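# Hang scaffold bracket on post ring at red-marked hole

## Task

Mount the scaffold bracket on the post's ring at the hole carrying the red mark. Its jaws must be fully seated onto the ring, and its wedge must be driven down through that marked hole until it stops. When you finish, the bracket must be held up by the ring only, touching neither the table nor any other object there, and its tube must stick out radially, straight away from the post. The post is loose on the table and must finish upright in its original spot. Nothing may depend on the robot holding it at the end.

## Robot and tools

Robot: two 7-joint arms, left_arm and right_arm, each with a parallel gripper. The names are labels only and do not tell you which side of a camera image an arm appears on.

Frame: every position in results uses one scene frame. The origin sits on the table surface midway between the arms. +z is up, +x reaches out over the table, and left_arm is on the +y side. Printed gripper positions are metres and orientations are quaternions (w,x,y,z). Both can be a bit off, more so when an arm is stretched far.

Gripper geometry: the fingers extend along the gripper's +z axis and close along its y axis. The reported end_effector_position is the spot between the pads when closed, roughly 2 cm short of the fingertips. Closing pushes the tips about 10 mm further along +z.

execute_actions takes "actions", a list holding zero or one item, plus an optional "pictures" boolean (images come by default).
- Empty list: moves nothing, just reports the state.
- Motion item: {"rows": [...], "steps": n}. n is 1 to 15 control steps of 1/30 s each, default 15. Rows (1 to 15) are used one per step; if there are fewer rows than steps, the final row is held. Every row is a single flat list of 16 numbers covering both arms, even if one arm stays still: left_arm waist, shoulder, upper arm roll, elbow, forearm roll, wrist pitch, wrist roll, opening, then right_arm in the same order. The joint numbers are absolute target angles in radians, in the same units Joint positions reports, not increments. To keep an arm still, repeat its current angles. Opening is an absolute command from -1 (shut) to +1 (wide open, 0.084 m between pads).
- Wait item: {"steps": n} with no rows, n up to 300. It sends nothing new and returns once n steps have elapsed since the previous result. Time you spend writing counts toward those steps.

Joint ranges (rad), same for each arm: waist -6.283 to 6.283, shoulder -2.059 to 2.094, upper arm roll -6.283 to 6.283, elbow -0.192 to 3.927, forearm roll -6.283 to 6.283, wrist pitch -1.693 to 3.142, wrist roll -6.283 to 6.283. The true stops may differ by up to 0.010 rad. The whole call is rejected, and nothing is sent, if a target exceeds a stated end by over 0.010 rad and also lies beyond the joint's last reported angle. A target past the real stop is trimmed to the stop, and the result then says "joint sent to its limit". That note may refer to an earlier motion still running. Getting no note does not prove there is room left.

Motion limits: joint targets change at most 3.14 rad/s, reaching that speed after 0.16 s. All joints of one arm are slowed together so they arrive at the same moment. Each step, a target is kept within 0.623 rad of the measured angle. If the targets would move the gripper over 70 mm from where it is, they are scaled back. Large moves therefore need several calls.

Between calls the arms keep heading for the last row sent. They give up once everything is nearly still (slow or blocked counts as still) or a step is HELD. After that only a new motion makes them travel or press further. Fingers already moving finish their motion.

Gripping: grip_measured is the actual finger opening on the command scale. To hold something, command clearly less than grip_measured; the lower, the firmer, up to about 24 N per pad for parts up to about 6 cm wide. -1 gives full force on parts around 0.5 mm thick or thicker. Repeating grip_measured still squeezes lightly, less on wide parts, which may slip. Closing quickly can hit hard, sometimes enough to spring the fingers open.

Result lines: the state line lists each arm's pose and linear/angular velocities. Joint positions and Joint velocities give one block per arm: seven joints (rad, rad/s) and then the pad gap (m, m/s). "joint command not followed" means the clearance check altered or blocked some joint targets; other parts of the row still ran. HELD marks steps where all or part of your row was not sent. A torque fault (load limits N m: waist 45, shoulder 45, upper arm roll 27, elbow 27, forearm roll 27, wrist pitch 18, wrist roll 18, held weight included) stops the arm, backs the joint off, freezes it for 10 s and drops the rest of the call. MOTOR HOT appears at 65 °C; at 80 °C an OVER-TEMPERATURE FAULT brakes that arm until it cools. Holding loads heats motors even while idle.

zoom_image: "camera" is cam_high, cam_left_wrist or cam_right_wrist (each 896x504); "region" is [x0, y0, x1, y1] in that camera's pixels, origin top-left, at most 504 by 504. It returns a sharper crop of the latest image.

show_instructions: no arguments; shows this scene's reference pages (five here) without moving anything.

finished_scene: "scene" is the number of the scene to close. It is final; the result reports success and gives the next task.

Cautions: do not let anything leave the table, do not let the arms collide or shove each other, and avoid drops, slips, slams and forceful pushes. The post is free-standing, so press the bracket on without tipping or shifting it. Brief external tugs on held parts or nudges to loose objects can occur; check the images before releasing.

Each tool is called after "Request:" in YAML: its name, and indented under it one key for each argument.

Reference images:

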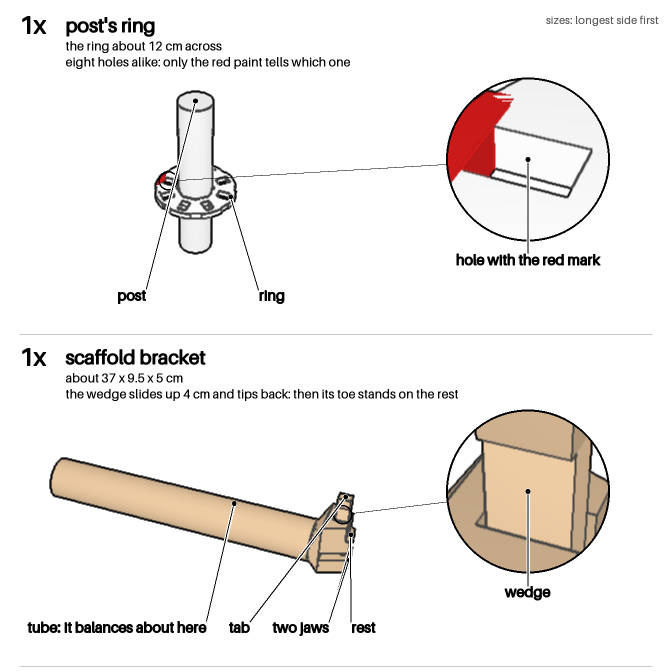

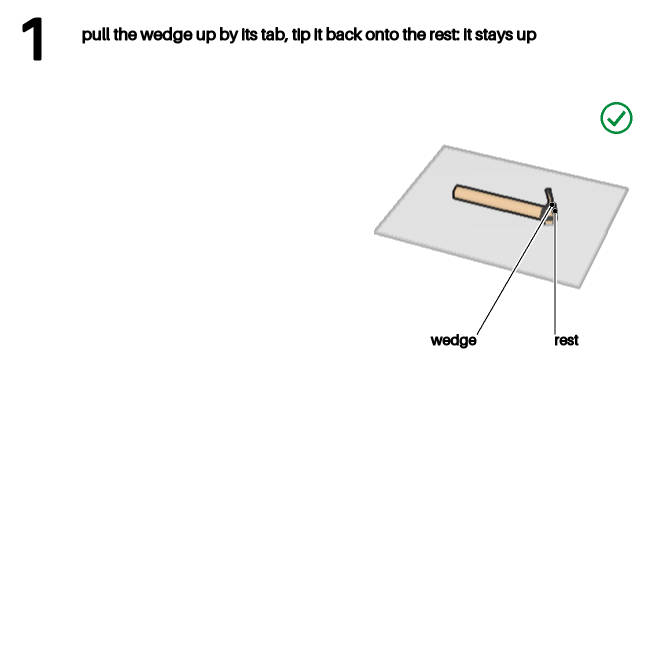

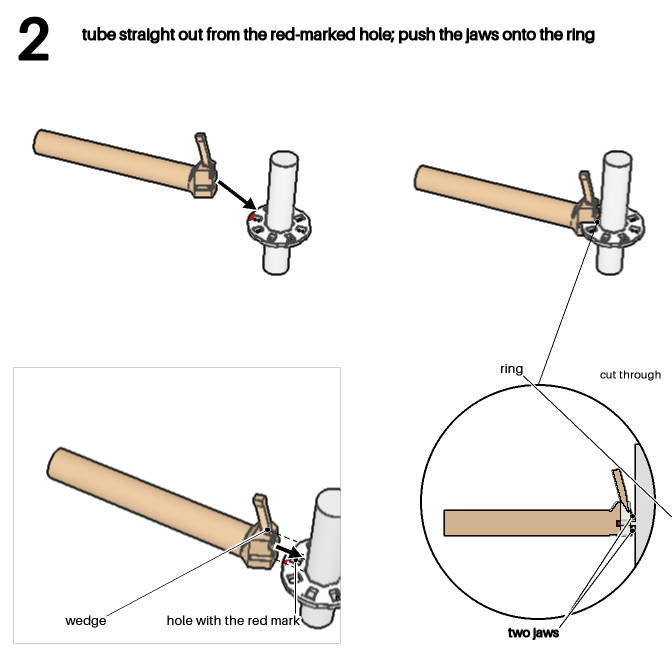

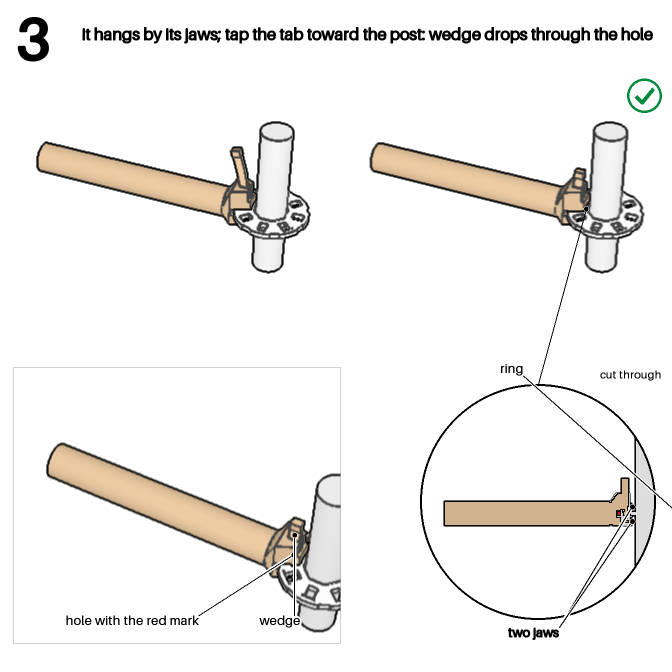

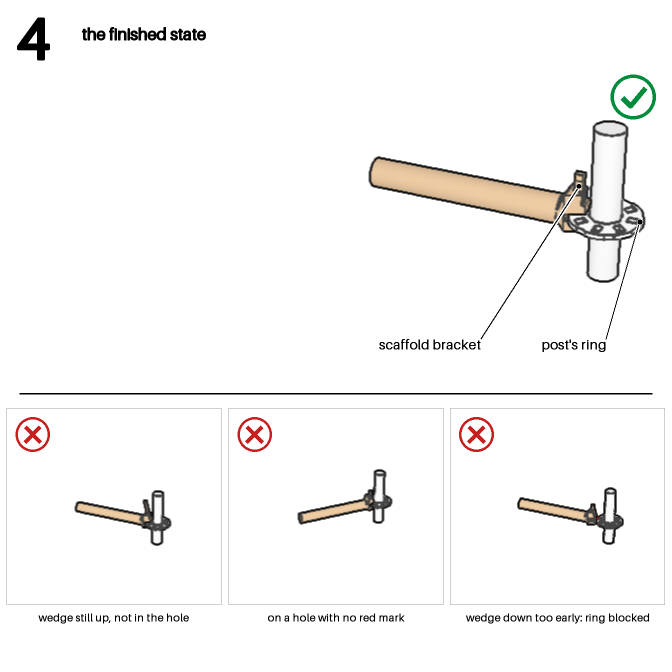

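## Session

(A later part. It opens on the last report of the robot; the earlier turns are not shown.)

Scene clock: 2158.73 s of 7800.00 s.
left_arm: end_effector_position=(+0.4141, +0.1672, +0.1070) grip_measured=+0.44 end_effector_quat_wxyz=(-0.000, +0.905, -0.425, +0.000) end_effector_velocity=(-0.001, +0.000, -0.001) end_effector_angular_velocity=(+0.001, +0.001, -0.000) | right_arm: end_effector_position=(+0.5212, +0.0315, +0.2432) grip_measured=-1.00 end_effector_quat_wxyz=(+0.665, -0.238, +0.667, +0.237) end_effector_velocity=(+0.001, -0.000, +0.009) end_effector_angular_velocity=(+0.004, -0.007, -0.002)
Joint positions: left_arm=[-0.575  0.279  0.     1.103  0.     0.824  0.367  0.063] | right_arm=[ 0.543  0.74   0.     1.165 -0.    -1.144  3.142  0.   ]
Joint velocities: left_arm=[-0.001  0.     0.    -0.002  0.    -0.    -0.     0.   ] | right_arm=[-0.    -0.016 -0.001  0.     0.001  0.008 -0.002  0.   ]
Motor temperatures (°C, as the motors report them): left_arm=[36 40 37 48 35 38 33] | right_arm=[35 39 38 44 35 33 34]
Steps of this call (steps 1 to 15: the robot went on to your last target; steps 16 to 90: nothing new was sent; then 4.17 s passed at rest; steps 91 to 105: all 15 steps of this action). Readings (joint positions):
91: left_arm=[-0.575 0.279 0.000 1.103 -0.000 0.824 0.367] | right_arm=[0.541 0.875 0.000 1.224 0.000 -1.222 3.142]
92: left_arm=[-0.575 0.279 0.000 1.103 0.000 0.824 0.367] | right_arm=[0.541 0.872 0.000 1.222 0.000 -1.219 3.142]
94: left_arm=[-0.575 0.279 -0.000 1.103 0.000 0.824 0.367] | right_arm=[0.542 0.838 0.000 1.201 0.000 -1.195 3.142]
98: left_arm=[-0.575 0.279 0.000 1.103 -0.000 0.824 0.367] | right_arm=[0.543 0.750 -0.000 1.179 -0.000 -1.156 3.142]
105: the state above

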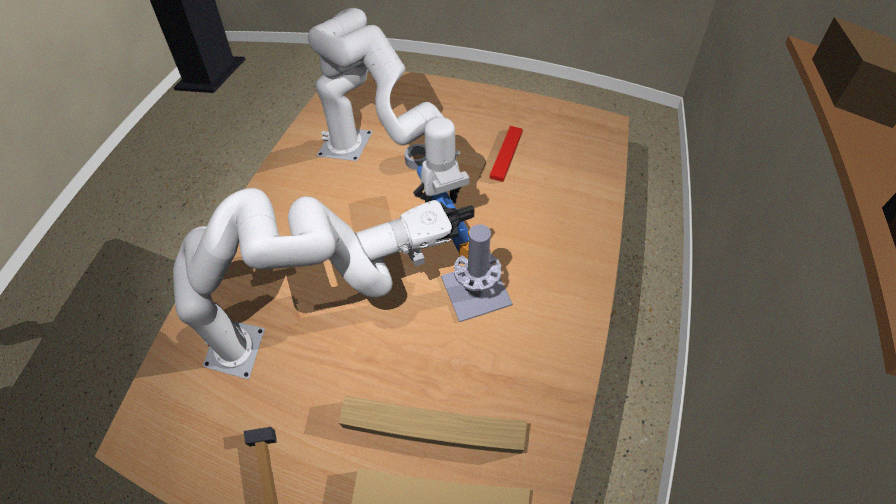

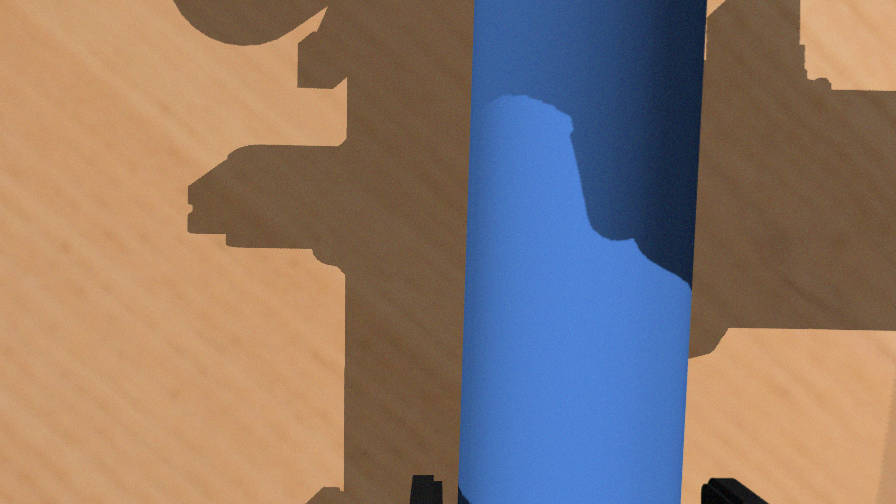

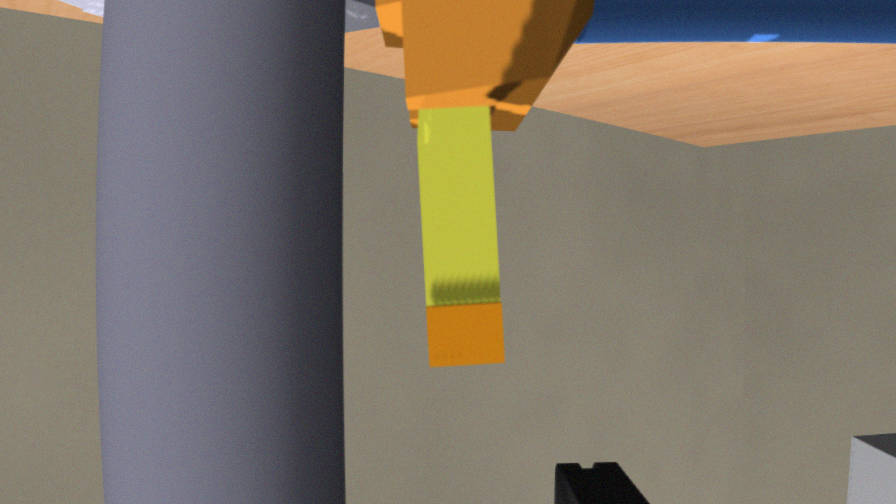

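Request:
execute_actions:
  actions:
    - {"rows": [ [-0.5751,0.2941,0,1.0952,0,0.8011,0.3667,0.45, 0.507,0.7378,0,1.1654,0,-1.1431,3.1416,-1], [-0.5751,0.2941,0,1.0952,0,0.8011,0.3667,0.45, 0.507,0.7378,0,1.1654,0,-1.1431,3.1416,-1], [-0.5751,0.2941,0,1.0952,0,0.8011,0.3667,0.45, 0.507,0.7378,0,1.1654,0,-1.1431,3.1416,-1], [-0.5751,0.2941,0,1.0952,0,0.8011,0.3667,0.45, 0.507,0.7378,0,1.1654,0,-1.1431,3.1416,-1], [-0.5751,0.2941,0,1.0952,0,0.8011,0.3667,0.4, 0.507,0.7378,0,1.1654,0,-1.1431,3.1416,-1], [-0.5751,0.2941,0,1.0952,0,0.8011,0.3667,0.35, 0.507,0.7378,0,1.1654,0,-1.1431,3.1416,-1], [-0.5751,0.2941,0,1.0952,0,0.8011,0.3667,0.3, 0.507,0.7378,0,1.1654,0,-1.1431,3.1416,-1], [-0.5751,0.2941,0,1.0952,0,0.8011,0.3667,0.25, 0.507,0.7378,0,1.1654,0,-1.1431,3.1416,-1], [-0.5751,0.2941,0,1.0952,0,0.8011,0.3667,0.2, 0.507,0.7378,0,1.1654,0,-1.1431,3.1416,-1], [-0.5751,0.2941,0,1.0952,0,0.8011,0.3667,0.15, 0.507,0.7378,0,1.1654,0,-1.1431,3.1416,-1], [-0.5751,0.2941,0,1.0952,0,0.8011,0.3667,0.1, 0.507,0.7378,0,1.1654,0,-1.1431,3.1416,-1], [-0.5751,0.2941,0,1.0952,0,0.8011,0.3667,0.0, 0.507,0.7378,0,1.1654,0,-1.1431,3.1416,-1], [-0.5751,0.2941,0,1.0952,0,0.8011,0.3667,-0.2, 0.507,0.7378,0,1.1654,0,-1.1431,3.1416,-1], [-0.5751,0.2941,0,1.0952,0,0.8011,0.3667,-0.5, 0.507,0.7378,0,1.1654,0,-1.1431,3.1416,-1], [-0.5751,0.2941,0,1.0952,0,0.8011,0.3667,-1, 0.507,0.7378,0,1.1654,0,-1.1431,3.1416,-1]], "steps": 15}
  pictures: false

Request:
execute_actions:
  actions:
    - {"steps": 15}

Scene clock: 2195.67 s of 7800.00 s.
left_arm: end_effector_position=(+0.4150, +0.1685, +0.0986) grip_measured=+0.13 end_effector_quat_wxyz=(-0.000, +0.906, -0.424, +0.000) end_effector_velocity=(-0.000, -0.002, -0.000) end_effector_angular_velocity=(-0.002, -0.001, -0.001) | right_arm: end_effector_position=(+0.5365, +0.0124, +0.2449) grip_measured=-1.00 end_effector_quat_wxyz=(+0.670, -0.226, +0.670, +0.226) end_effector_velocity=(+0.004, -0.006, -0.000) end_effector_angular_velocity=(-0.003, -0.002, -0.011)
Joint positions: left_arm=[-0.574  0.293  0.002  1.096  0.     0.802  0.367  0.05 ] | right_arm=[ 0.508  0.738  0.     1.165 -0.    -1.143  3.142  0.   ]
Joint velocities: left_arm=[-0.001  0.001 -0.002  0.001 -0.001 -0.002 -0.001  0.   ] | right_arm=[-0.005  0.    -0.006  0.     0.002 -0.    -0.     0.   ]
Motor temperatures (°C, as the motors report them): left_arm=[36 39 37 48 35 38 33] | right_arm=[35 39 38 45 35 33 34]
Steps of this call (steps 1 to 15: the robot went on to your last target; steps 16 to 90: nothing new was sent; then 33.43 s passed at rest; steps 91 to 105: all 15 steps of this action). Readings (joint positions):
91: left_arm=[-0.575 0.279 -0.000 1.103 -0.000 0.824 0.367] | right_arm=[0.543 0.738 0.000 1.165 -0.000 -1.143 3.142]
92: left_arm=[-0.575 0.281 -0.000 1.102 0.000 0.820 0.367] | right_arm=[0.540 0.738 0.001 1.165 -0.000 -1.143 3.142]
94: left_arm=[-0.575 0.288 -0.000 1.099 0.000 0.809 0.367] | right_arm=[0.524 0.738 0.002 1.165 -0.000 -1.143 3.142]
98: left_arm=[-0.575 0.294 0.000 1.095 0.000 0.803 0.367] | right_arm=[0.508 0.738 -0.003 1.165 0.000 -1.143 3.142]
105: the state above

Scene clock: 2196.17 s of 7800.00 s.
left_arm: end_effector_position=(+0.4145, +0.1680, +0.0984) grip_measured=+0.13 end_effector_quat_wxyz=(-0.000, +0.906, -0.424, +0.000) end_effector_velocity=(-0.001, +0.000, -0.001) end_effector_angular_velocity=(+0.001, +0.001, -0.003) | right_arm: end_effector_position=(+0.5369, +0.0119, +0.2449) grip_measured=-1.00 end_effector_quat_wxyz=(+0.670, -0.225, +0.670, +0.225) end_effector_velocity=(+0.001, -0.002, -0.001) end_effector_angular_velocity=(-0.001, +0.001, -0.004)
Joint positions: left_arm=[-0.575  0.293  0.001  1.095  0.     0.802  0.366  0.05 ] | right_arm=[ 0.507  0.738  0.     1.165 -0.    -1.143  3.142  0.   ]
Joint velocities: left_arm=[-0.     0.001 -0.    -0.001  0.001 -0.001  0.001 -0.   ] | right_arm=[-0.002  0.001 -0.001 -0.     0.002  0.    -0.     0.   ]
Motor temperatures (°C, as the motors report them): left_arm=[36 39 37 48 35 38 33] | right_arm=[35 39 38 45 35 33 34]
Steps of this call (steps 1 to 15: the robot went on to your last target). Readings (joint positions):
1: left_arm=[-0.574 0.293 0.002 1.096 0.000 0.802 0.367] | right_arm=[0.507 0.738 0.000 1.165 -0.000 -1.143 3.142]
2: left_arm=[-0.574 0.293 0.002 1.096 0.000 0.802 0.367] | right_arm=[0.507 0.738 0.000 1.165 -0.000 -1.143 3.142]
4: left_arm=[-0.574 0.293 0.002 1.096 0.000 0.802 0.367] | right_arm=[0.507 0.738 0.000 1.165 -0.000 -1.143 3.142]
8: left_arm=[-0.574 0.293 0.001 1.096 0.000 0.802 0.367] | right_arm=[0.507 0.738 0.000 1.165 -0.000 -1.143 3.142]
15: the state above
All arms were judged still, so your last target was given up. Only a new action makes them travel on or press farther. Fingers that are still opening or closing keep moving.

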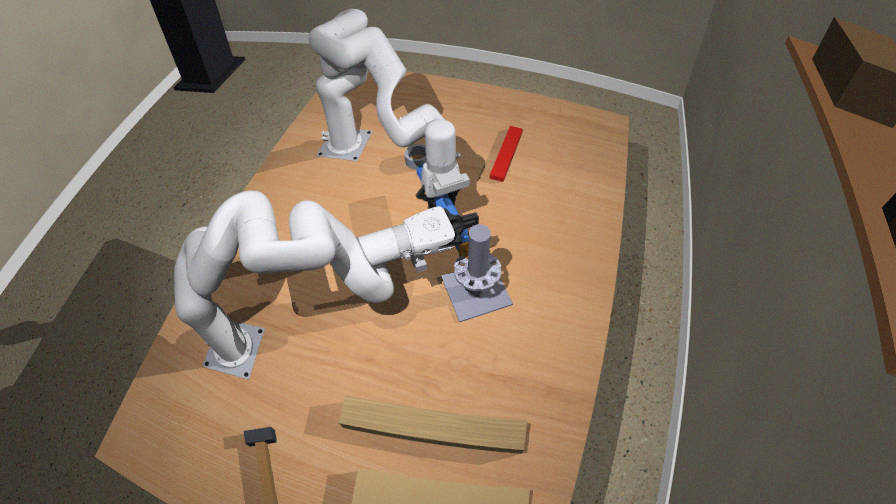

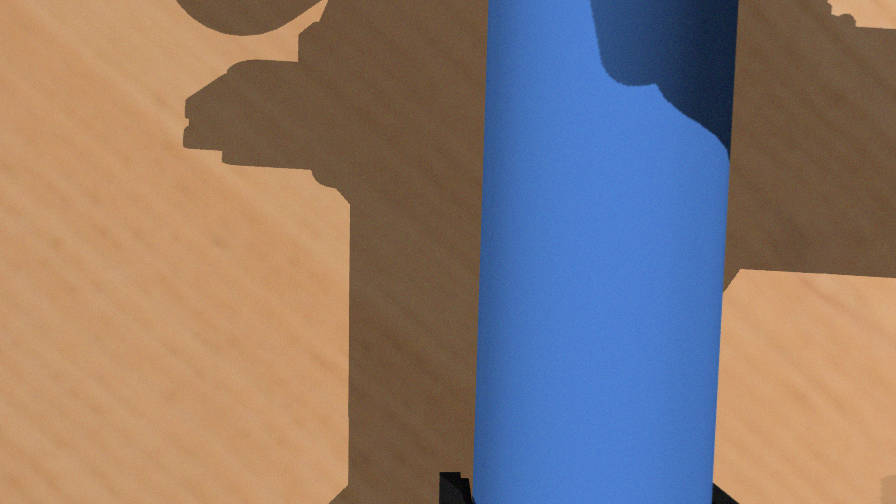

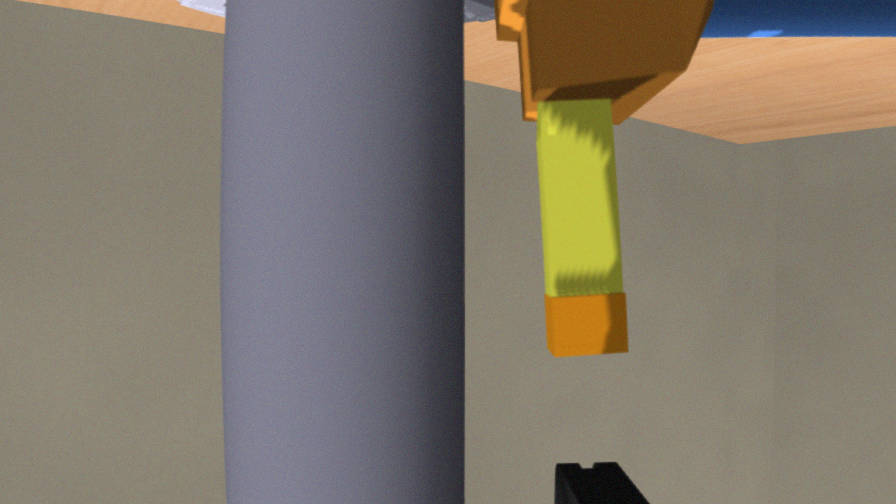

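Request:
execute_actions:
  actions:
    - {"rows": [ [-0.5751,0.2926,0,1.0960,0,0.8034,0.3667,-1, 0.507,0.7378,0,1.1654,0,-1.1431,3.1416,-1], [-0.5751,0.2910,0,1.0967,0,0.8057,0.3667,-1, 0.507,0.7378,0,1.1654,0,-1.1431,3.1416,-1], [-0.5751,0.2895,0,1.0975,0,0.8080,0.3667,-1, 0.507,0.7378,0,1.1654,0,-1.1431,3.1416,-1], [-0.5751,0.2879,0,1.0982,0,0.8103,0.3667,-1, 0.507,0.7378,0,1.1654,0,-1.1431,3.1416,-1], [-0.5751,0.2864,0,1.0990,0,0.8126,0.3667,-1, 0.507,0.7378,0,1.1654,0,-1.1431,3.1416,-1], [-0.5751,0.2849,0,1.0998,0,0.8149,0.3667,-1, 0.507,0.7378,0,1.1654,0,-1.1431,3.1416,-1], [-0.5751,0.2833,0,1.1005,0,0.8172,0.3667,-1, 0.507,0.7378,0,1.1654,0,-1.1431,3.1416,-1], [-0.5751,0.2818,0,1.1013,0,0.8195,0.3667,-1, 0.507,0.7378,0,1.1654,0,-1.1431,3.1416,-1], [-0.5751,0.2802,0,1.1020,0,0.8218,0.3667,-1, 0.507,0.7378,0,1.1654,0,-1.1431,3.1416,-1], [-0.5751,0.2787,0,1.1028,0,0.8241,0.3667,-1, 0.507,0.7378,0,1.1654,0,-1.1431,3.1416,-1]], "steps": 15}
  pictures: false

Request:
execute_actions:
  actions:
    - {"rows": [ [-0.5751,0.2787,0,1.1028,0,0.8241,0.3667,-1, 0.507,0.7378,0,1.1654,0,-1.1431,3.1416,-1], [-0.5751,0.2787,0,1.1028,0,0.8241,0.3667,-1, 0.507,0.7378,0,1.1654,0,-1.1431,3.1416,-1], [-0.5751,0.2787,0,1.1028,0,0.8241,0.3667,-1, 0.507,0.7378,0,1.1654,0,-1.1431,3.1416,-1], [-0.5758,0.2814,0,1.1067,0,0.8253,0.3660,-1, 0.507,0.7378,0,1.1654,0,-1.1431,3.1416,-1], [-0.5758,0.2814,0,1.1067,0,0.8253,0.3660,-1, 0.507,0.7378,0,1.1654,0,-1.1431,3.1416,-1], [-0.5765,0.2841,0,1.1106,0,0.8265,0.3653,-1, 0.507,0.7378,0,1.1654,0,-1.1431,3.1416,-1], [-0.5765,0.2841,0,1.1106,0,0.8265,0.3653,-1, 0.507,0.7378,0,1.1654,0,-1.1431,3.1416,-1], [-0.5772,0.2868,0,1.1145,0,0.8277,0.3646,-1, 0.507,0.7378,0,1.1654,0,-1.1431,3.1416,-1]], "steps": 15}

Scene clock: 2214.90 s of 7800.00 s.
left_arm: end_effector_position=(+0.4122, +0.1666, +0.1050) grip_measured=+0.13 end_effector_quat_wxyz=(+0.000, +0.904, -0.427, -0.002) end_effector_velocity=(+0.003, +0.001, +0.008) end_effector_angular_velocity=(-0.003, -0.007, +0.004) | right_arm: end_effector_position=(+0.5369, +0.0118, +0.2449) grip_measured=-1.00 end_effector_quat_wxyz=(+0.670, -0.225, +0.670, +0.225) end_effector_velocity=(-0.000, +0.000, +0.000) end_effector_angular_velocity=(+0.000, +0.000, +0.001)
Joint positions: left_arm=[-0.576  0.281 -0.002  1.101  0.     0.824  0.367  0.05 ] | right_arm=[ 0.507  0.738  0.     1.165 -0.    -1.143  3.142  0.   ]
Joint velocities: left_arm=[ 0.002 -0.012  0.002  0.008  0.     0.013  0.     0.   ] | right_arm=[ 0.    -0.    -0.     0.    -0.001  0.     0.001  0.   ]
Motor temperatures (°C, as the motors report them): left_arm=[36 39 37 48 35 39 33] | right_arm=[35 39 38 45 35 33 34]
Steps of this call (steps 1 to 90: nothing new was sent; then 15.23 s passed at rest; steps 91 to 105: all 15 steps of this action). Readings (joint positions):
91: left_arm=[-0.575 0.294 -0.000 1.095 -0.000 0.801 0.367] | right_arm=[0.507 0.738 0.000 1.165 -0.000 -1.143 3.142]
92: left_arm=[-0.575 0.294 -0.000 1.095 -0.000 0.802 0.367] | right_arm=[0.507 0.738 -0.000 1.165 0.000 -1.143 3.142]
94: left_arm=[-0.575 0.293 -0.000 1.096 -0.000 0.803 0.367] | right_arm=[0.507 0.738 -0.000 1.165 0.000 -1.143 3.142]
98: left_arm=[-0.576 0.290 -0.001 1.097 -0.000 0.811 0.367] | right_arm=[0.507 0.738 -0.000 1.165 -0.000 -1.143 3.142]
105: the state above

Scene clock: 2215.40 s of 7800.00 s.
left_arm: end_effector_position=(+0.4150, +0.1656, +0.1061) grip_measured=+0.13 end_effector_quat_wxyz=(-0.000, +0.905, -0.425, -0.002) end_effector_velocity=(+0.000, -0.000, -0.000) end_effector_angular_velocity=(+0.001, +0.002, +0.002) | right_arm: end_effector_position=(+0.5369, +0.0118, +0.2449) grip_measured=-1.00 end_effector_quat_wxyz=(+0.670, -0.225, +0.670, +0.225) end_effector_velocity=(+0.000, -0.001, -0.000) end_effector_angular_velocity=(-0.000, +0.000, -0.001)
Joint positions: left_arm=[-0.577  0.287  0.     1.112  0.     0.829  0.365  0.05 ] | right_arm=[ 0.507  0.738  0.     1.165  0.    -1.143  3.142  0.   ]
Joint velocities: left_arm=[ 0.     0.002 -0.     0.003 -0.     0.002 -0.001  0.   ] | right_arm=[-0.001  0.    -0.     0.    -0.001  0.     0.     0.   ]
Motor temperatures (°C, as the motors report them): left_arm=[36 39 37 48 35 39 33] | right_arm=[35 39 38 45 35 33 34]
Steps of this call (steps 1 to 15: all 15 steps of this action). Readings (joint positions):
1: left_arm=[-0.576 0.281 -0.002 1.101 0.000 0.824 0.367] | right_arm=[0.507 0.738 0.000 1.165 -0.000 -1.143 3.142]
2: left_arm=[-0.576 0.280 -0.002 1.101 0.000 0.824 0.367] | right_arm=[0.507 0.738 -0.000 1.165 0.000 -1.143 3.142]
4: left_arm=[-0.576 0.280 -0.001 1.101 0.000 0.825 0.367] | right_arm=[0.507 0.738 -0.000 1.165 -0.000 -1.143 3.142]
8: left_arm=[-0.576 0.283 -0.001 1.107 0.000 0.826 0.366] | right_arm=[0.507 0.738 0.000 1.165 0.000 -1.143 3.142]
15: the state above

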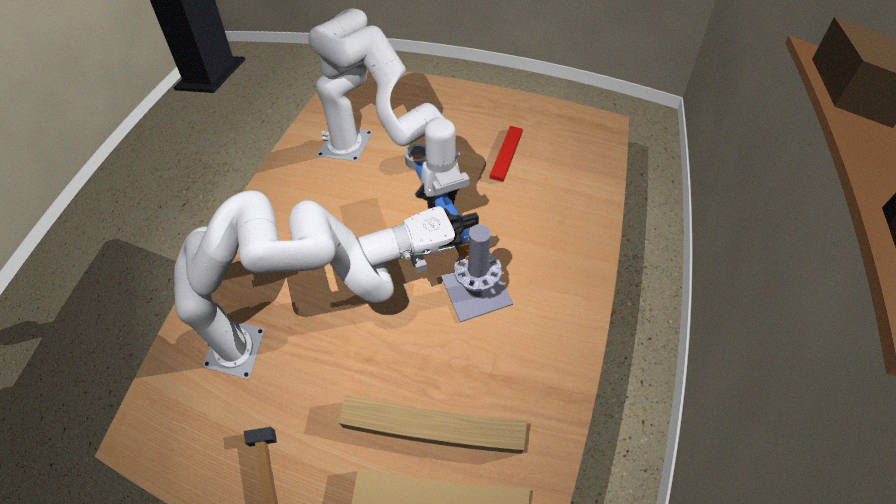

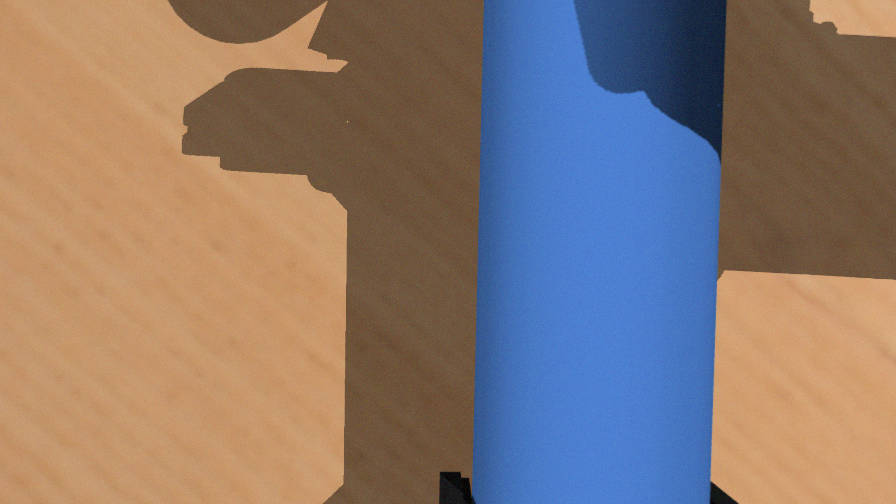

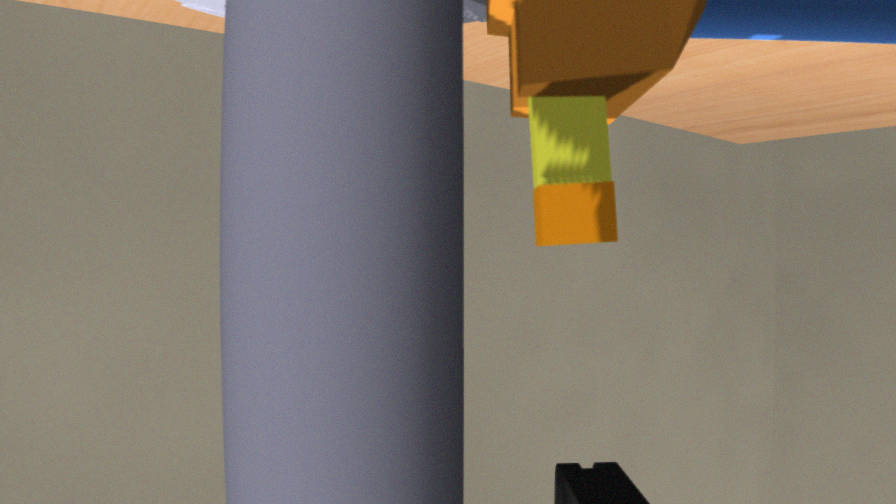

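Request:
execute_actions:
  actions:
    - {"rows": [ [-0.5765,0.2841,0,1.1106,0,0.8265,0.3653,-1, 0.503,0.8615,0,1.2173,0,-1.2150,3.1416,-1]], "steps": 15}

Scene clock: 2228.13 s of 7800.00 s.
left_arm: end_effector_position=(+0.4155, +0.1655, +0.1072) grip_measured=+0.13 end_effector_quat_wxyz=(+0.000, +0.905, -0.425, +0.000) end_effector_velocity=(+0.000, +0.000, +0.000) end_effector_angular_velocity=(-0.000, -0.000, -0.000) | right_arm: end_effector_position=(+0.5387, +0.0098, +0.2015) grip_measured=-1.00 end_effector_quat_wxyz=(+0.671, -0.224, +0.670, +0.224) end_effector_velocity=(-0.001, -0.001, -0.009) end_effector_angular_velocity=(-0.006, +0.007, +0.000)
Joint positions: left_arm=[-0.577  0.284 -0.     1.111 -0.     0.826  0.365  0.05 ] | right_arm=[ 0.503  0.859  0.     1.217 -0.    -1.214  3.142  0.   ]
Joint velocities: left_arm=[ 0.     0.     0.     0.001 -0.     0.     0.001  0.   ] | right_arm=[-0.     0.015 -0.    -0.001 -0.001 -0.007  0.     0.   ]
Motor temperatures (°C, as the motors report them): left_arm=[36 40 37 49 35 39 33] | right_arm=[35 39 38 45 35 33 34]
Steps of this call (steps 1 to 15: the robot went on to your last target; steps 16 to 90: nothing new was sent; then 9.23 s passed at rest; steps 91 to 105: all 15 steps of this action). Readings (joint positions):
91: left_arm=[-0.577 0.287 -0.000 1.115 -0.000 0.827 0.365] | right_arm=[0.507 0.738 0.000 1.165 -0.000 -1.143 3.142]
92: left_arm=[-0.577 0.286 -0.000 1.114 -0.000 0.827 0.365] | right_arm=[0.507 0.741 0.000 1.168 -0.000 -1.146 3.142]
94: left_arm=[-0.577 0.285 -0.000 1.113 -0.000 0.826 0.365] | right_arm=[0.506 0.775 0.000 1.187 -0.000 -1.170 3.142]
98: left_arm=[-0.577 0.284 -0.000 1.112 -0.000 0.826 0.365] | right_arm=[0.503 0.851 -0.000 1.206 0.000 -1.204 3.142]
105: the state above

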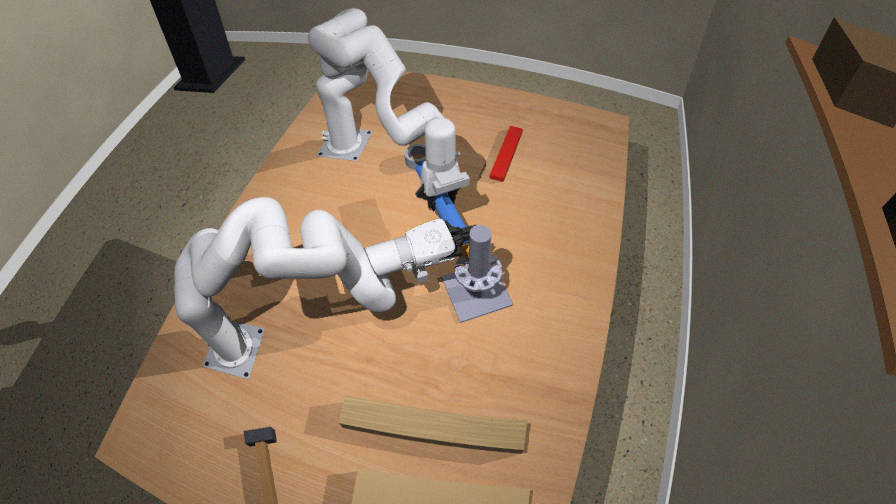

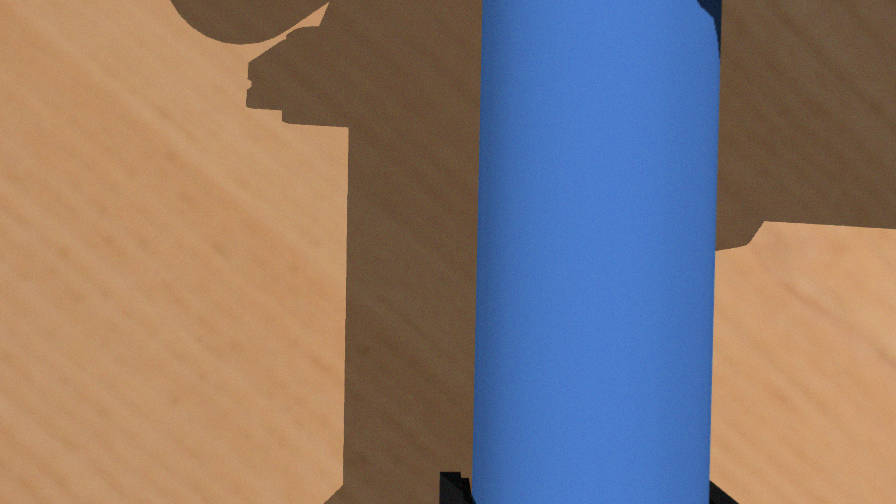

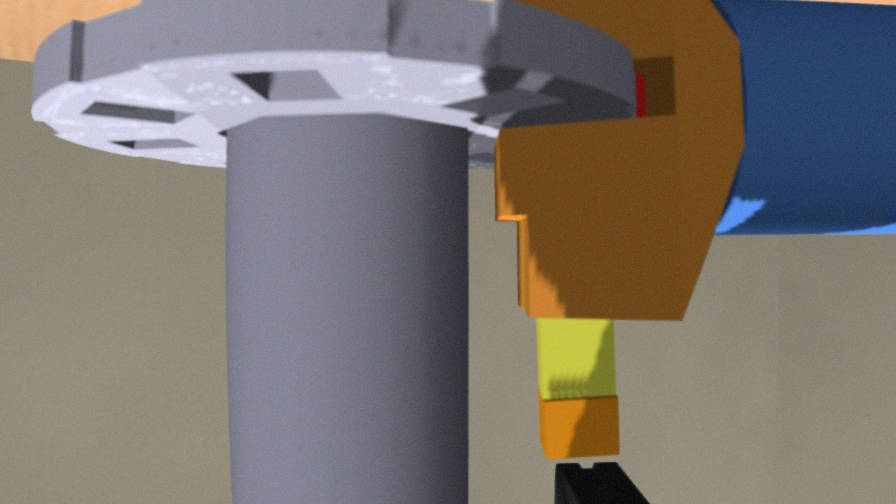

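Request:
execute_actions:
  actions:
    - {"rows": [ [-0.5765,0.2841,0,1.1106,0,0.8265,0.3653,-1, 0.503,0.8671,0,1.2201,0,-1.2178,3.1416,-1], [-0.5765,0.2841,0,1.1106,0,0.8265,0.3653,-1, 0.503,0.8699,0,1.2215,0,-1.2192,3.1416,-1], [-0.5765,0.2841,0,1.1106,0,0.8265,0.3653,-1, 0.503,0.8727,0,1.2229,0,-1.2206,3.1416,-1], [-0.5765,0.2841,0,1.1106,0,0.8265,0.3653,-1, 0.503,0.8755,0,1.2243,0,-1.2220,3.1416,-1], [-0.5765,0.2841,0,1.1106,0,0.8265,0.3653,-1, 0.503,0.8783,0,1.2257,0,-1.2234,3.1416,-1], [-0.5765,0.2841,0,1.1106,0,0.8265,0.3653,-1, 0.503,0.8812,0,1.2272,0,-1.2248,3.1416,-1], [-0.5765,0.2841,0,1.1106,0,0.8265,0.3653,-1, 0.503,0.8840,0,1.2286,0,-1.2262,3.1416,-1], [-0.5765,0.2841,0,1.1106,0,0.8265,0.3653,-1, 0.503,0.8869,0,1.2301,0,-1.2276,3.1416,-1], [-0.5765,0.2841,0,1.1106,0,0.8265,0.3653,-1, 0.503,0.8897,0,1.2315,0,-1.2290,3.1416,-1]], "steps": 15}

Scene clock: 2242.60 s of 7800.00 s.
left_arm: end_effector_position=(+0.4154, +0.1657, +0.1071) grip_measured=+0.13 end_effector_quat_wxyz=(+0.000, +0.905, -0.425, +0.000) end_effector_velocity=(-0.001, -0.001, -0.000) end_effector_angular_velocity=(+0.000, +0.001, -0.001) | right_arm: end_effector_position=(+0.5389, +0.0099, +0.1928) grip_measured=-1.00 end_effector_quat_wxyz=(+0.672, -0.224, +0.669, +0.225) end_effector_velocity=(-0.000, +0.001, -0.002) end_effector_angular_velocity=(-0.000, -0.001, +0.001)
Joint positions: left_arm=[-0.576  0.284 -0.     1.111 -0.     0.827  0.365  0.05 ] | right_arm=[ 0.503  0.887  0.     1.233 -0.    -1.23   3.142  0.   ]
Joint velocities: left_arm=[-0.001 -0.    -0.001 -0.001  0.    -0.    -0.001  0.   ] | right_arm=[ 0.001  0.008 -0.     0.004 -0.    -0.004 -0.001  0.   ]
Motor temperatures (°C, as the motors report them): left_arm=[36 40 37 49 35 39 33] | right_arm=[35 39 38 45 35 33 34]
Steps of this call (steps 1 to 15: the robot went on to your last target; steps 16 to 90: nothing new was sent; then 10.97 s passed at rest; steps 91 to 105: all 15 steps of this action). Readings (joint positions):
91: left_arm=[-0.577 0.284 -0.000 1.111 -0.000 0.826 0.365] | right_arm=[0.503 0.862 -0.000 1.217 -0.000 -1.215 3.142]
92: left_arm=[-0.577 0.284 -0.000 1.111 -0.000 0.826 0.365] | right_arm=[0.503 0.863 -0.000 1.218 -0.000 -1.216 3.142]
94: left_arm=[-0.577 0.284 -0.000 1.111 -0.000 0.826 0.365] | right_arm=[0.503 0.867 -0.000 1.221 0.000 -1.218 3.142]
98: left_arm=[-0.577 0.284 -0.000 1.111 -0.000 0.826 0.365] | right_arm=[0.503 0.878 0.000 1.226 -0.000 -1.223 3.142]
105: the state above

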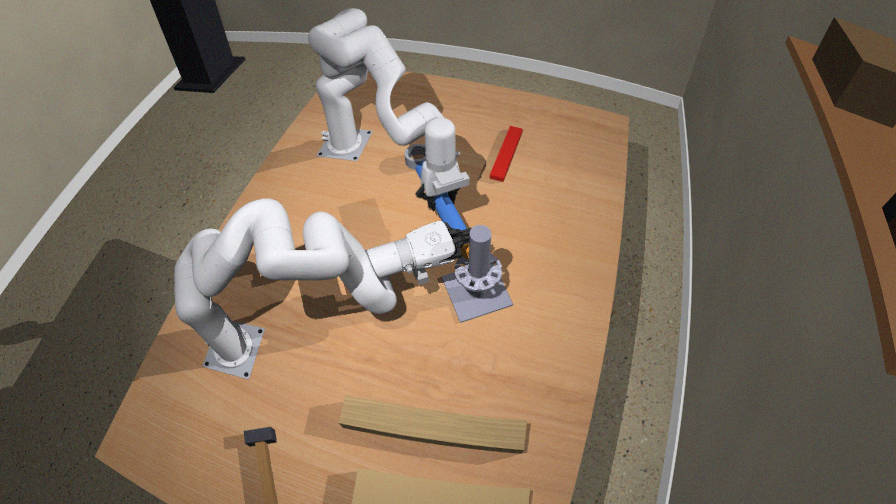

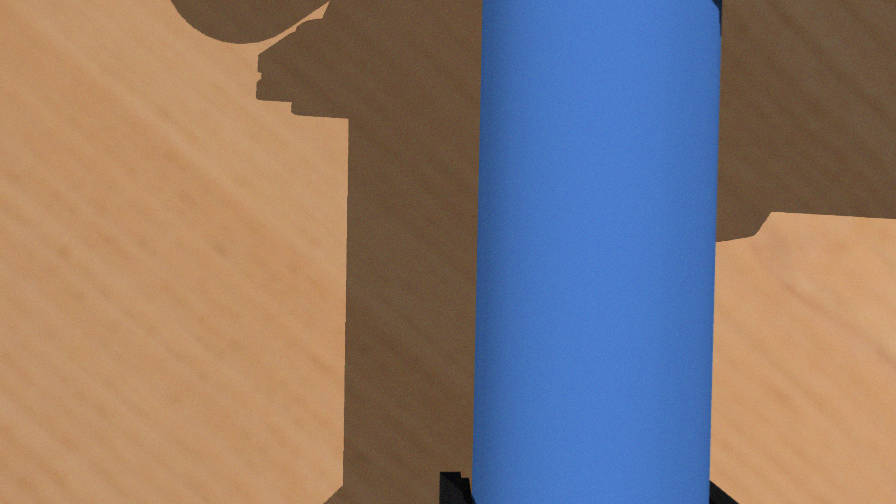

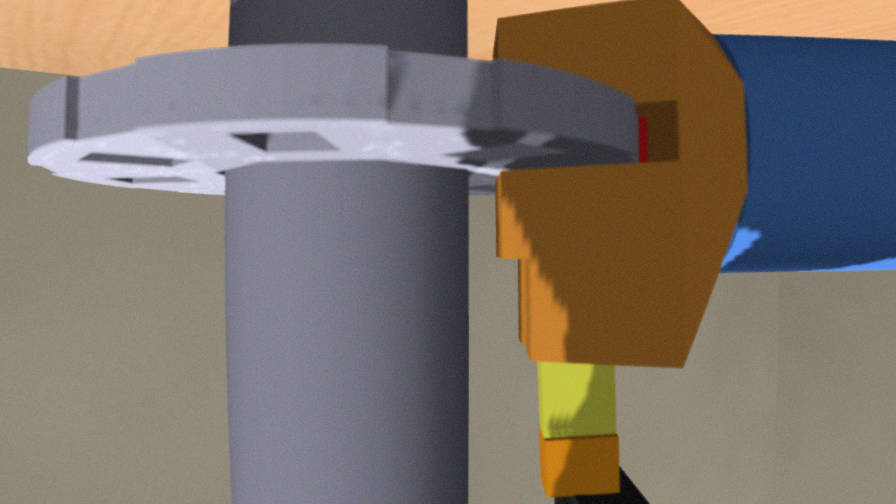

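Request:
execute_actions:
  actions:
    - {"rows": [ [-0.5765,0.2858,0,1.1098,0,0.8240,0.3653,-1, 0.503,0.8615,0,1.2173,0,-1.2150,3.1416,-1], [-0.5765,0.2858,0,1.1098,0,0.8240,0.3653,-1, 0.503,0.8615,0,1.2173,0,-1.2150,3.1416,-1], [-0.5765,0.2875,0,1.1089,0,0.8214,0.3653,-1, 0.503,0.8615,0,1.2173,0,-1.2150,3.1416,-1], [-0.5765,0.2875,0,1.1089,0,0.8214,0.3653,-1, 0.503,0.8615,0,1.2173,0,-1.2150,3.1416,-1], [-0.5765,0.2892,0,1.1081,0,0.8189,0.3653,-1, 0.503,0.8615,0,1.2173,0,-1.2150,3.1416,-1], [-0.5765,0.2892,0,1.1081,0,0.8189,0.3653,-1, 0.503,0.8615,0,1.2173,0,-1.2150,3.1416,-1], [-0.5765,0.2909,0,1.1072,0,0.8163,0.3653,-1, 0.503,0.8615,0,1.2173,0,-1.2150,3.1416,-1], [-0.5765,0.2909,0,1.1072,0,0.8163,0.3653,-1, 0.503,0.8615,0,1.2173,0,-1.2150,3.1416,-1], [-0.5765,0.2927,0,1.1064,0,0.8137,0.3653,-1, 0.503,0.8615,0,1.2173,0,-1.2150,3.1416,-1], [-0.5765,0.2927,0,1.1064,0,0.8137,0.3653,-1, 0.503,0.8615,0,1.2173,0,-1.2150,3.1416,-1], [-0.5765,0.2944,0,1.1056,0,0.8112,0.3653,-1, 0.503,0.8615,0,1.2173,0,-1.2150,3.1416,-1]], "steps": 15}
  pictures: false

Request:
execute_actions:
  actions:
    - {"rows": [ [-0.5765,0.2944,0,1.1056,0,0.8112,0.3653,-0.6, 0.503,0.80,0,1.05,0,-1.3208,3.1416,-1], [-0.5765,0.2944,0,1.1056,0,0.8112,0.3653,-0.3, 0.503,0.80,0,1.05,0,-1.3208,3.1416,-1], [-0.5765,0.2944,0,1.1056,0,0.8112,0.3653,-0.1, 0.503,0.80,0,1.05,0,-1.3208,3.1416,-1], [-0.5765,0.2944,0,1.1056,0,0.8112,0.3653,0.0, 0.503,0.80,0,1.05,0,-1.3208,3.1416,-1], [-0.5765,0.2944,0,1.1056,0,0.8112,0.3653,0.05, 0.503,0.80,0,1.05,0,-1.3208,3.1416,-1], [-0.5765,0.2944,0,1.1056,0,0.8112,0.3653,0.08, 0.503,0.80,0,1.05,0,-1.3208,3.1416,-1], [-0.5765,0.2944,0,1.1056,0,0.8112,0.3653,0.10, 0.503,0.80,0,1.05,0,-1.3208,3.1416,-1], [-0.5765,0.2944,0,1.1056,0,0.8112,0.3653,0.12, 0.503,0.80,0,1.05,0,-1.3208,3.1416,-1], [-0.5765,0.2944,0,1.1056,0,0.8112,0.3653,0.13, 0.503,0.80,0,1.05,0,-1.3208,3.1416,-1], [-0.5765,0.2944,0,1.1056,0,0.8112,0.3653,0.14, 0.503,0.80,0,1.05,0,-1.3208,3.1416,-1], [-0.5765,0.2944,0,1.1056,0,0.8112,0.3653,0.15, 0.503,0.80,0,1.05,0,-1.3208,3.1416,-1], [-0.5765,0.2944,0,1.1056,0,0.8112,0.3653,0.17, 0.503,0.80,0,1.05,0,-1.3208,3.1416,-1], [-0.5765,0.2944,0,1.1056,0,0.8112,0.3653,0.20, 0.503,0.80,0,1.05,0,-1.3208,3.1416,-1], [-0.5765,0.2944,0,1.1056,0,0.8112,0.3653,0.3, 0.503,0.80,0,1.05,0,-1.3208,3.1416,-1], [-0.5765,0.2944,0,1.1056,0,0.8112,0.3653,0.6, 0.503,0.80,0,1.05,0,-1.3208,3.1416,-1]], "steps": 15}
  pictures: false

Request:
execute_actions:
  actions:
    - {"rows": [ [-0.5765,0.2944,0,1.1056,0,0.8112,0.3653,0.6, 0.517,0.7273,0,0.8369,0,-1.4612,3.1416,-1]], "steps": 15}

Scene clock: 2278.87 s of 7800.00 s.
left_arm: end_effector_position=(+0.4155, +0.1655, +0.1015) grip_measured=+0.13 end_effector_quat_wxyz=(+0.000, +0.905, -0.425, +0.000) end_effector_velocity=(-0.000, -0.000, -0.005) end_effector_angular_velocity=(+0.001, +0.001, -0.001) | right_arm: end_effector_position=(+0.5382, +0.0086, +0.1947) grip_measured=-1.00 end_effector_quat_wxyz=(+0.667, -0.225, +0.674, +0.223) end_effector_velocity=(+0.003, -0.000, +0.011) end_effector_angular_velocity=(+0.012, -0.019, -0.004)
Joint positions: left_arm=[-0.577  0.294 -0.     1.106 -0.     0.812  0.365  0.05 ] | right_arm=[ 0.503  0.866 -0.     1.213  0.    -1.212  3.142  0.   ]
Joint velocities: left_arm=[-0.001  0.008  0.001 -0.003  0.001 -0.01  -0.     0.   ] | right_arm=[-0.002 -0.008 -0.001  0.009  0.001 -0.007 -0.001  0.   ]
Motor temperatures (°C, as the motors report them): left_arm=[36 40 37 49 35 38 33] | right_arm=[35 38 38 43 35 34 34]
Steps of this call (steps 1 to 15: the robot went on to your last target; steps 16 to 90: nothing new was sent; then 32.77 s passed at rest; steps 91 to 105: all 15 steps of this action). Readings (joint positions):
91: left_arm=[-0.576 0.284 0.000 1.111 0.000 0.826 0.365] | right_arm=[0.503 0.889 0.000 1.231 -0.000 -1.231 3.142]
92: left_arm=[-0.576 0.284 0.000 1.110 0.000 0.826 0.365] | right_arm=[0.503 0.886 0.000 1.229 -0.000 -1.229 3.142]
94: left_arm=[-0.576 0.286 0.000 1.110 0.000 0.824 0.365] | right_arm=[0.503 0.875 0.000 1.219 -0.000 -1.219 3.142]
98: left_arm=[-0.576 0.289 -0.000 1.108 -0.000 0.819 0.365] | right_arm=[0.503 0.868 0.000 1.213 -0.000 -1.213 3.142]
105: the state above

Scene clock: 2279.37 s of 7800.00 s.
left_arm: end_effector_position=(+0.4164, +0.1663, +0.1021) grip_measured=+0.36 end_effector_quat_wxyz=(-0.000, +0.906, -0.424, +0.001) end_effector_velocity=(+0.003, +0.001, +0.002) end_effector_angular_velocity=(-0.003, -0.006, +0.004) | right_arm: end_effector_position=(+0.5056, -0.0152, +0.1968) grip_measured=-1.00 end_effector_quat_wxyz=(+0.671, -0.224, +0.671, +0.224) end_effector_velocity=(-0.005, -0.002, +0.000) end_effector_angular_velocity=(+0.002, -0.001, +0.001)
Joint positions: left_arm=[-0.576  0.293  0.001  1.107  0.     0.812  0.365  0.059] | right_arm=[ 0.503  0.801 -0.     1.052  0.    -1.319  3.142  0.   ]
Joint velocities: left_arm=[ 0.002 -0.002  0.002  0.002 -0.    -0.003 -0.     0.186] | right_arm=[ 0.001 -0.007  0.001 -0.019  0.001 -0.014  0.     0.   ]
Motor temperatures (°C, as the motors report them): left_arm=[36 40 37 49 35 38 33] | right_arm=[35 38 38 43 35 34 34]
Steps of this call (steps 1 to 15: all 15 steps of this action). Readings (joint positions):
1: left_arm=[-0.577 0.294 -0.000 1.106 -0.000 0.812 0.365] | right_arm=[0.503 0.865 -0.000 1.214 0.000 -1.213 3.142]
2: left_arm=[-0.577 0.294 -0.000 1.106 -0.000 0.811 0.365] | right_arm=[0.503 0.863 -0.000 1.211 0.000 -1.216 3.142]
4: left_arm=[-0.577 0.294 -0.000 1.106 -0.000 0.811 0.365] | right_arm=[0.503 0.847 -0.000 1.172 0.000 -1.243 3.142]
8: left_arm=[-0.577 0.294 -0.000 1.106 -0.000 0.811 0.365] | right_arm=[0.503 0.811 -0.000 1.073 0.000 -1.304 3.142]
15: the state above

Scene clock: 2279.87 s of 7800.00 s.
left_arm: end_effector_position=(+0.4154, +0.1657, +0.1011) grip_measured=+0.59 end_effector_quat_wxyz=(-0.000, +0.905, -0.425, +0.000) end_effector_velocity=(-0.000, -0.001, +0.000) end_effector_angular_velocity=(-0.001, -0.000, -0.001) | right_arm: end_effector_position=(+0.4546, -0.0434, +0.1952) grip_measured=-1.00 end_effector_quat_wxyz=(+0.669, -0.229, +0.669, +0.229) end_effector_velocity=(-0.007, -0.005, -0.001) end_effector_angular_velocity=(+0.001, +0.002, -0.000)
Joint positions: left_arm=[-0.576  0.294  0.     1.106  0.     0.811  0.365  0.069] | right_arm=[ 0.517  0.728 -0.     0.84   0.    -1.459  3.142  0.   ]
Joint velocities: left_arm=[-0.001  0.    -0.001  0.001 -0.    -0.    -0.    -0.   ] | right_arm=[-0.001 -0.008  0.    -0.029  0.    -0.02   0.002  0.   ]
Motor temperatures (°C, as the motors report them): left_arm=[36 40 37 49 35 38 33] | right_arm=[35 38 38 43 35 34 34]
Steps of this call (steps 1 to 15: all 15 steps of this action). Readings (joint positions):
1: left_arm=[-0.576 0.293 0.001 1.107 0.000 0.812 0.365] | right_arm=[0.503 0.801 -0.000 1.052 0.000 -1.320 3.142]
2: left_arm=[-0.576 0.293 0.001 1.106 0.000 0.812 0.365] | right_arm=[0.503 0.799 -0.000 1.048 0.000 -1.323 3.142]
4: left_arm=[-0.576 0.294 0.000 1.106 0.000 0.811 0.365] | right_arm=[0.506 0.785 -0.001 1.007 0.000 -1.352 3.142]
8: left_arm=[-0.576 0.294 0.000 1.106 0.000 0.811 0.365] | right_arm=[0.515 0.741 0.001 0.873 -0.000 -1.435 3.142]
15: the state above

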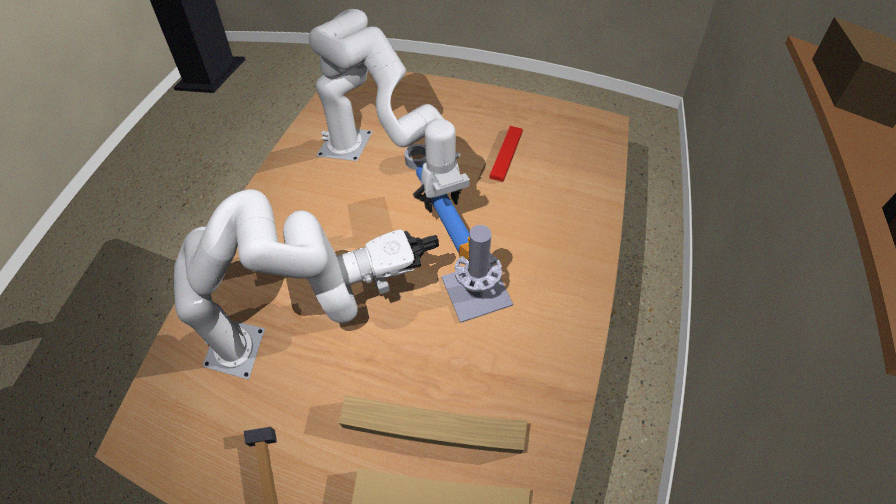

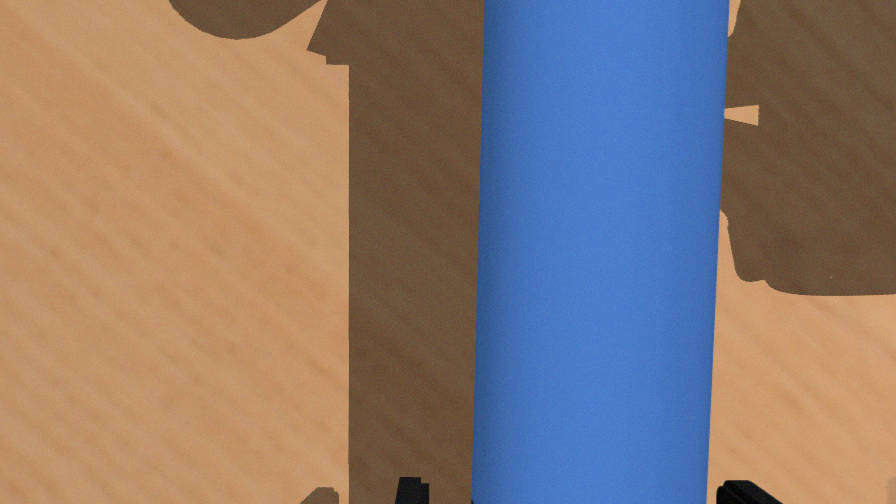

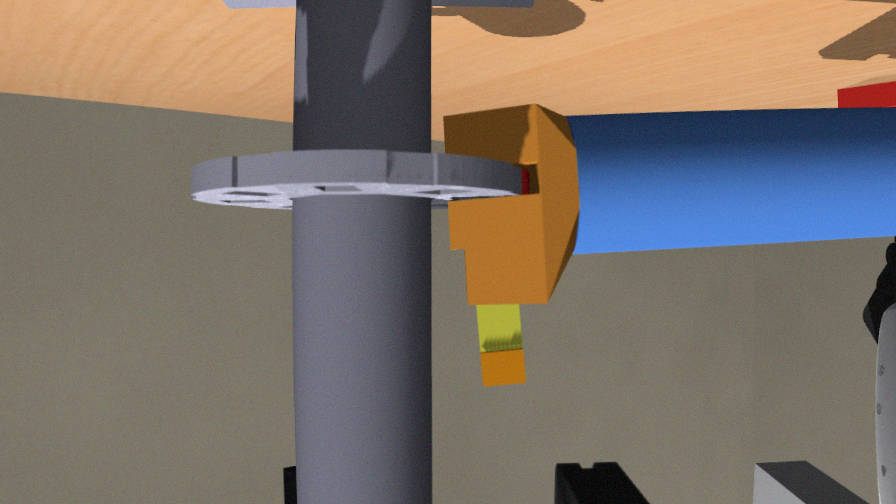

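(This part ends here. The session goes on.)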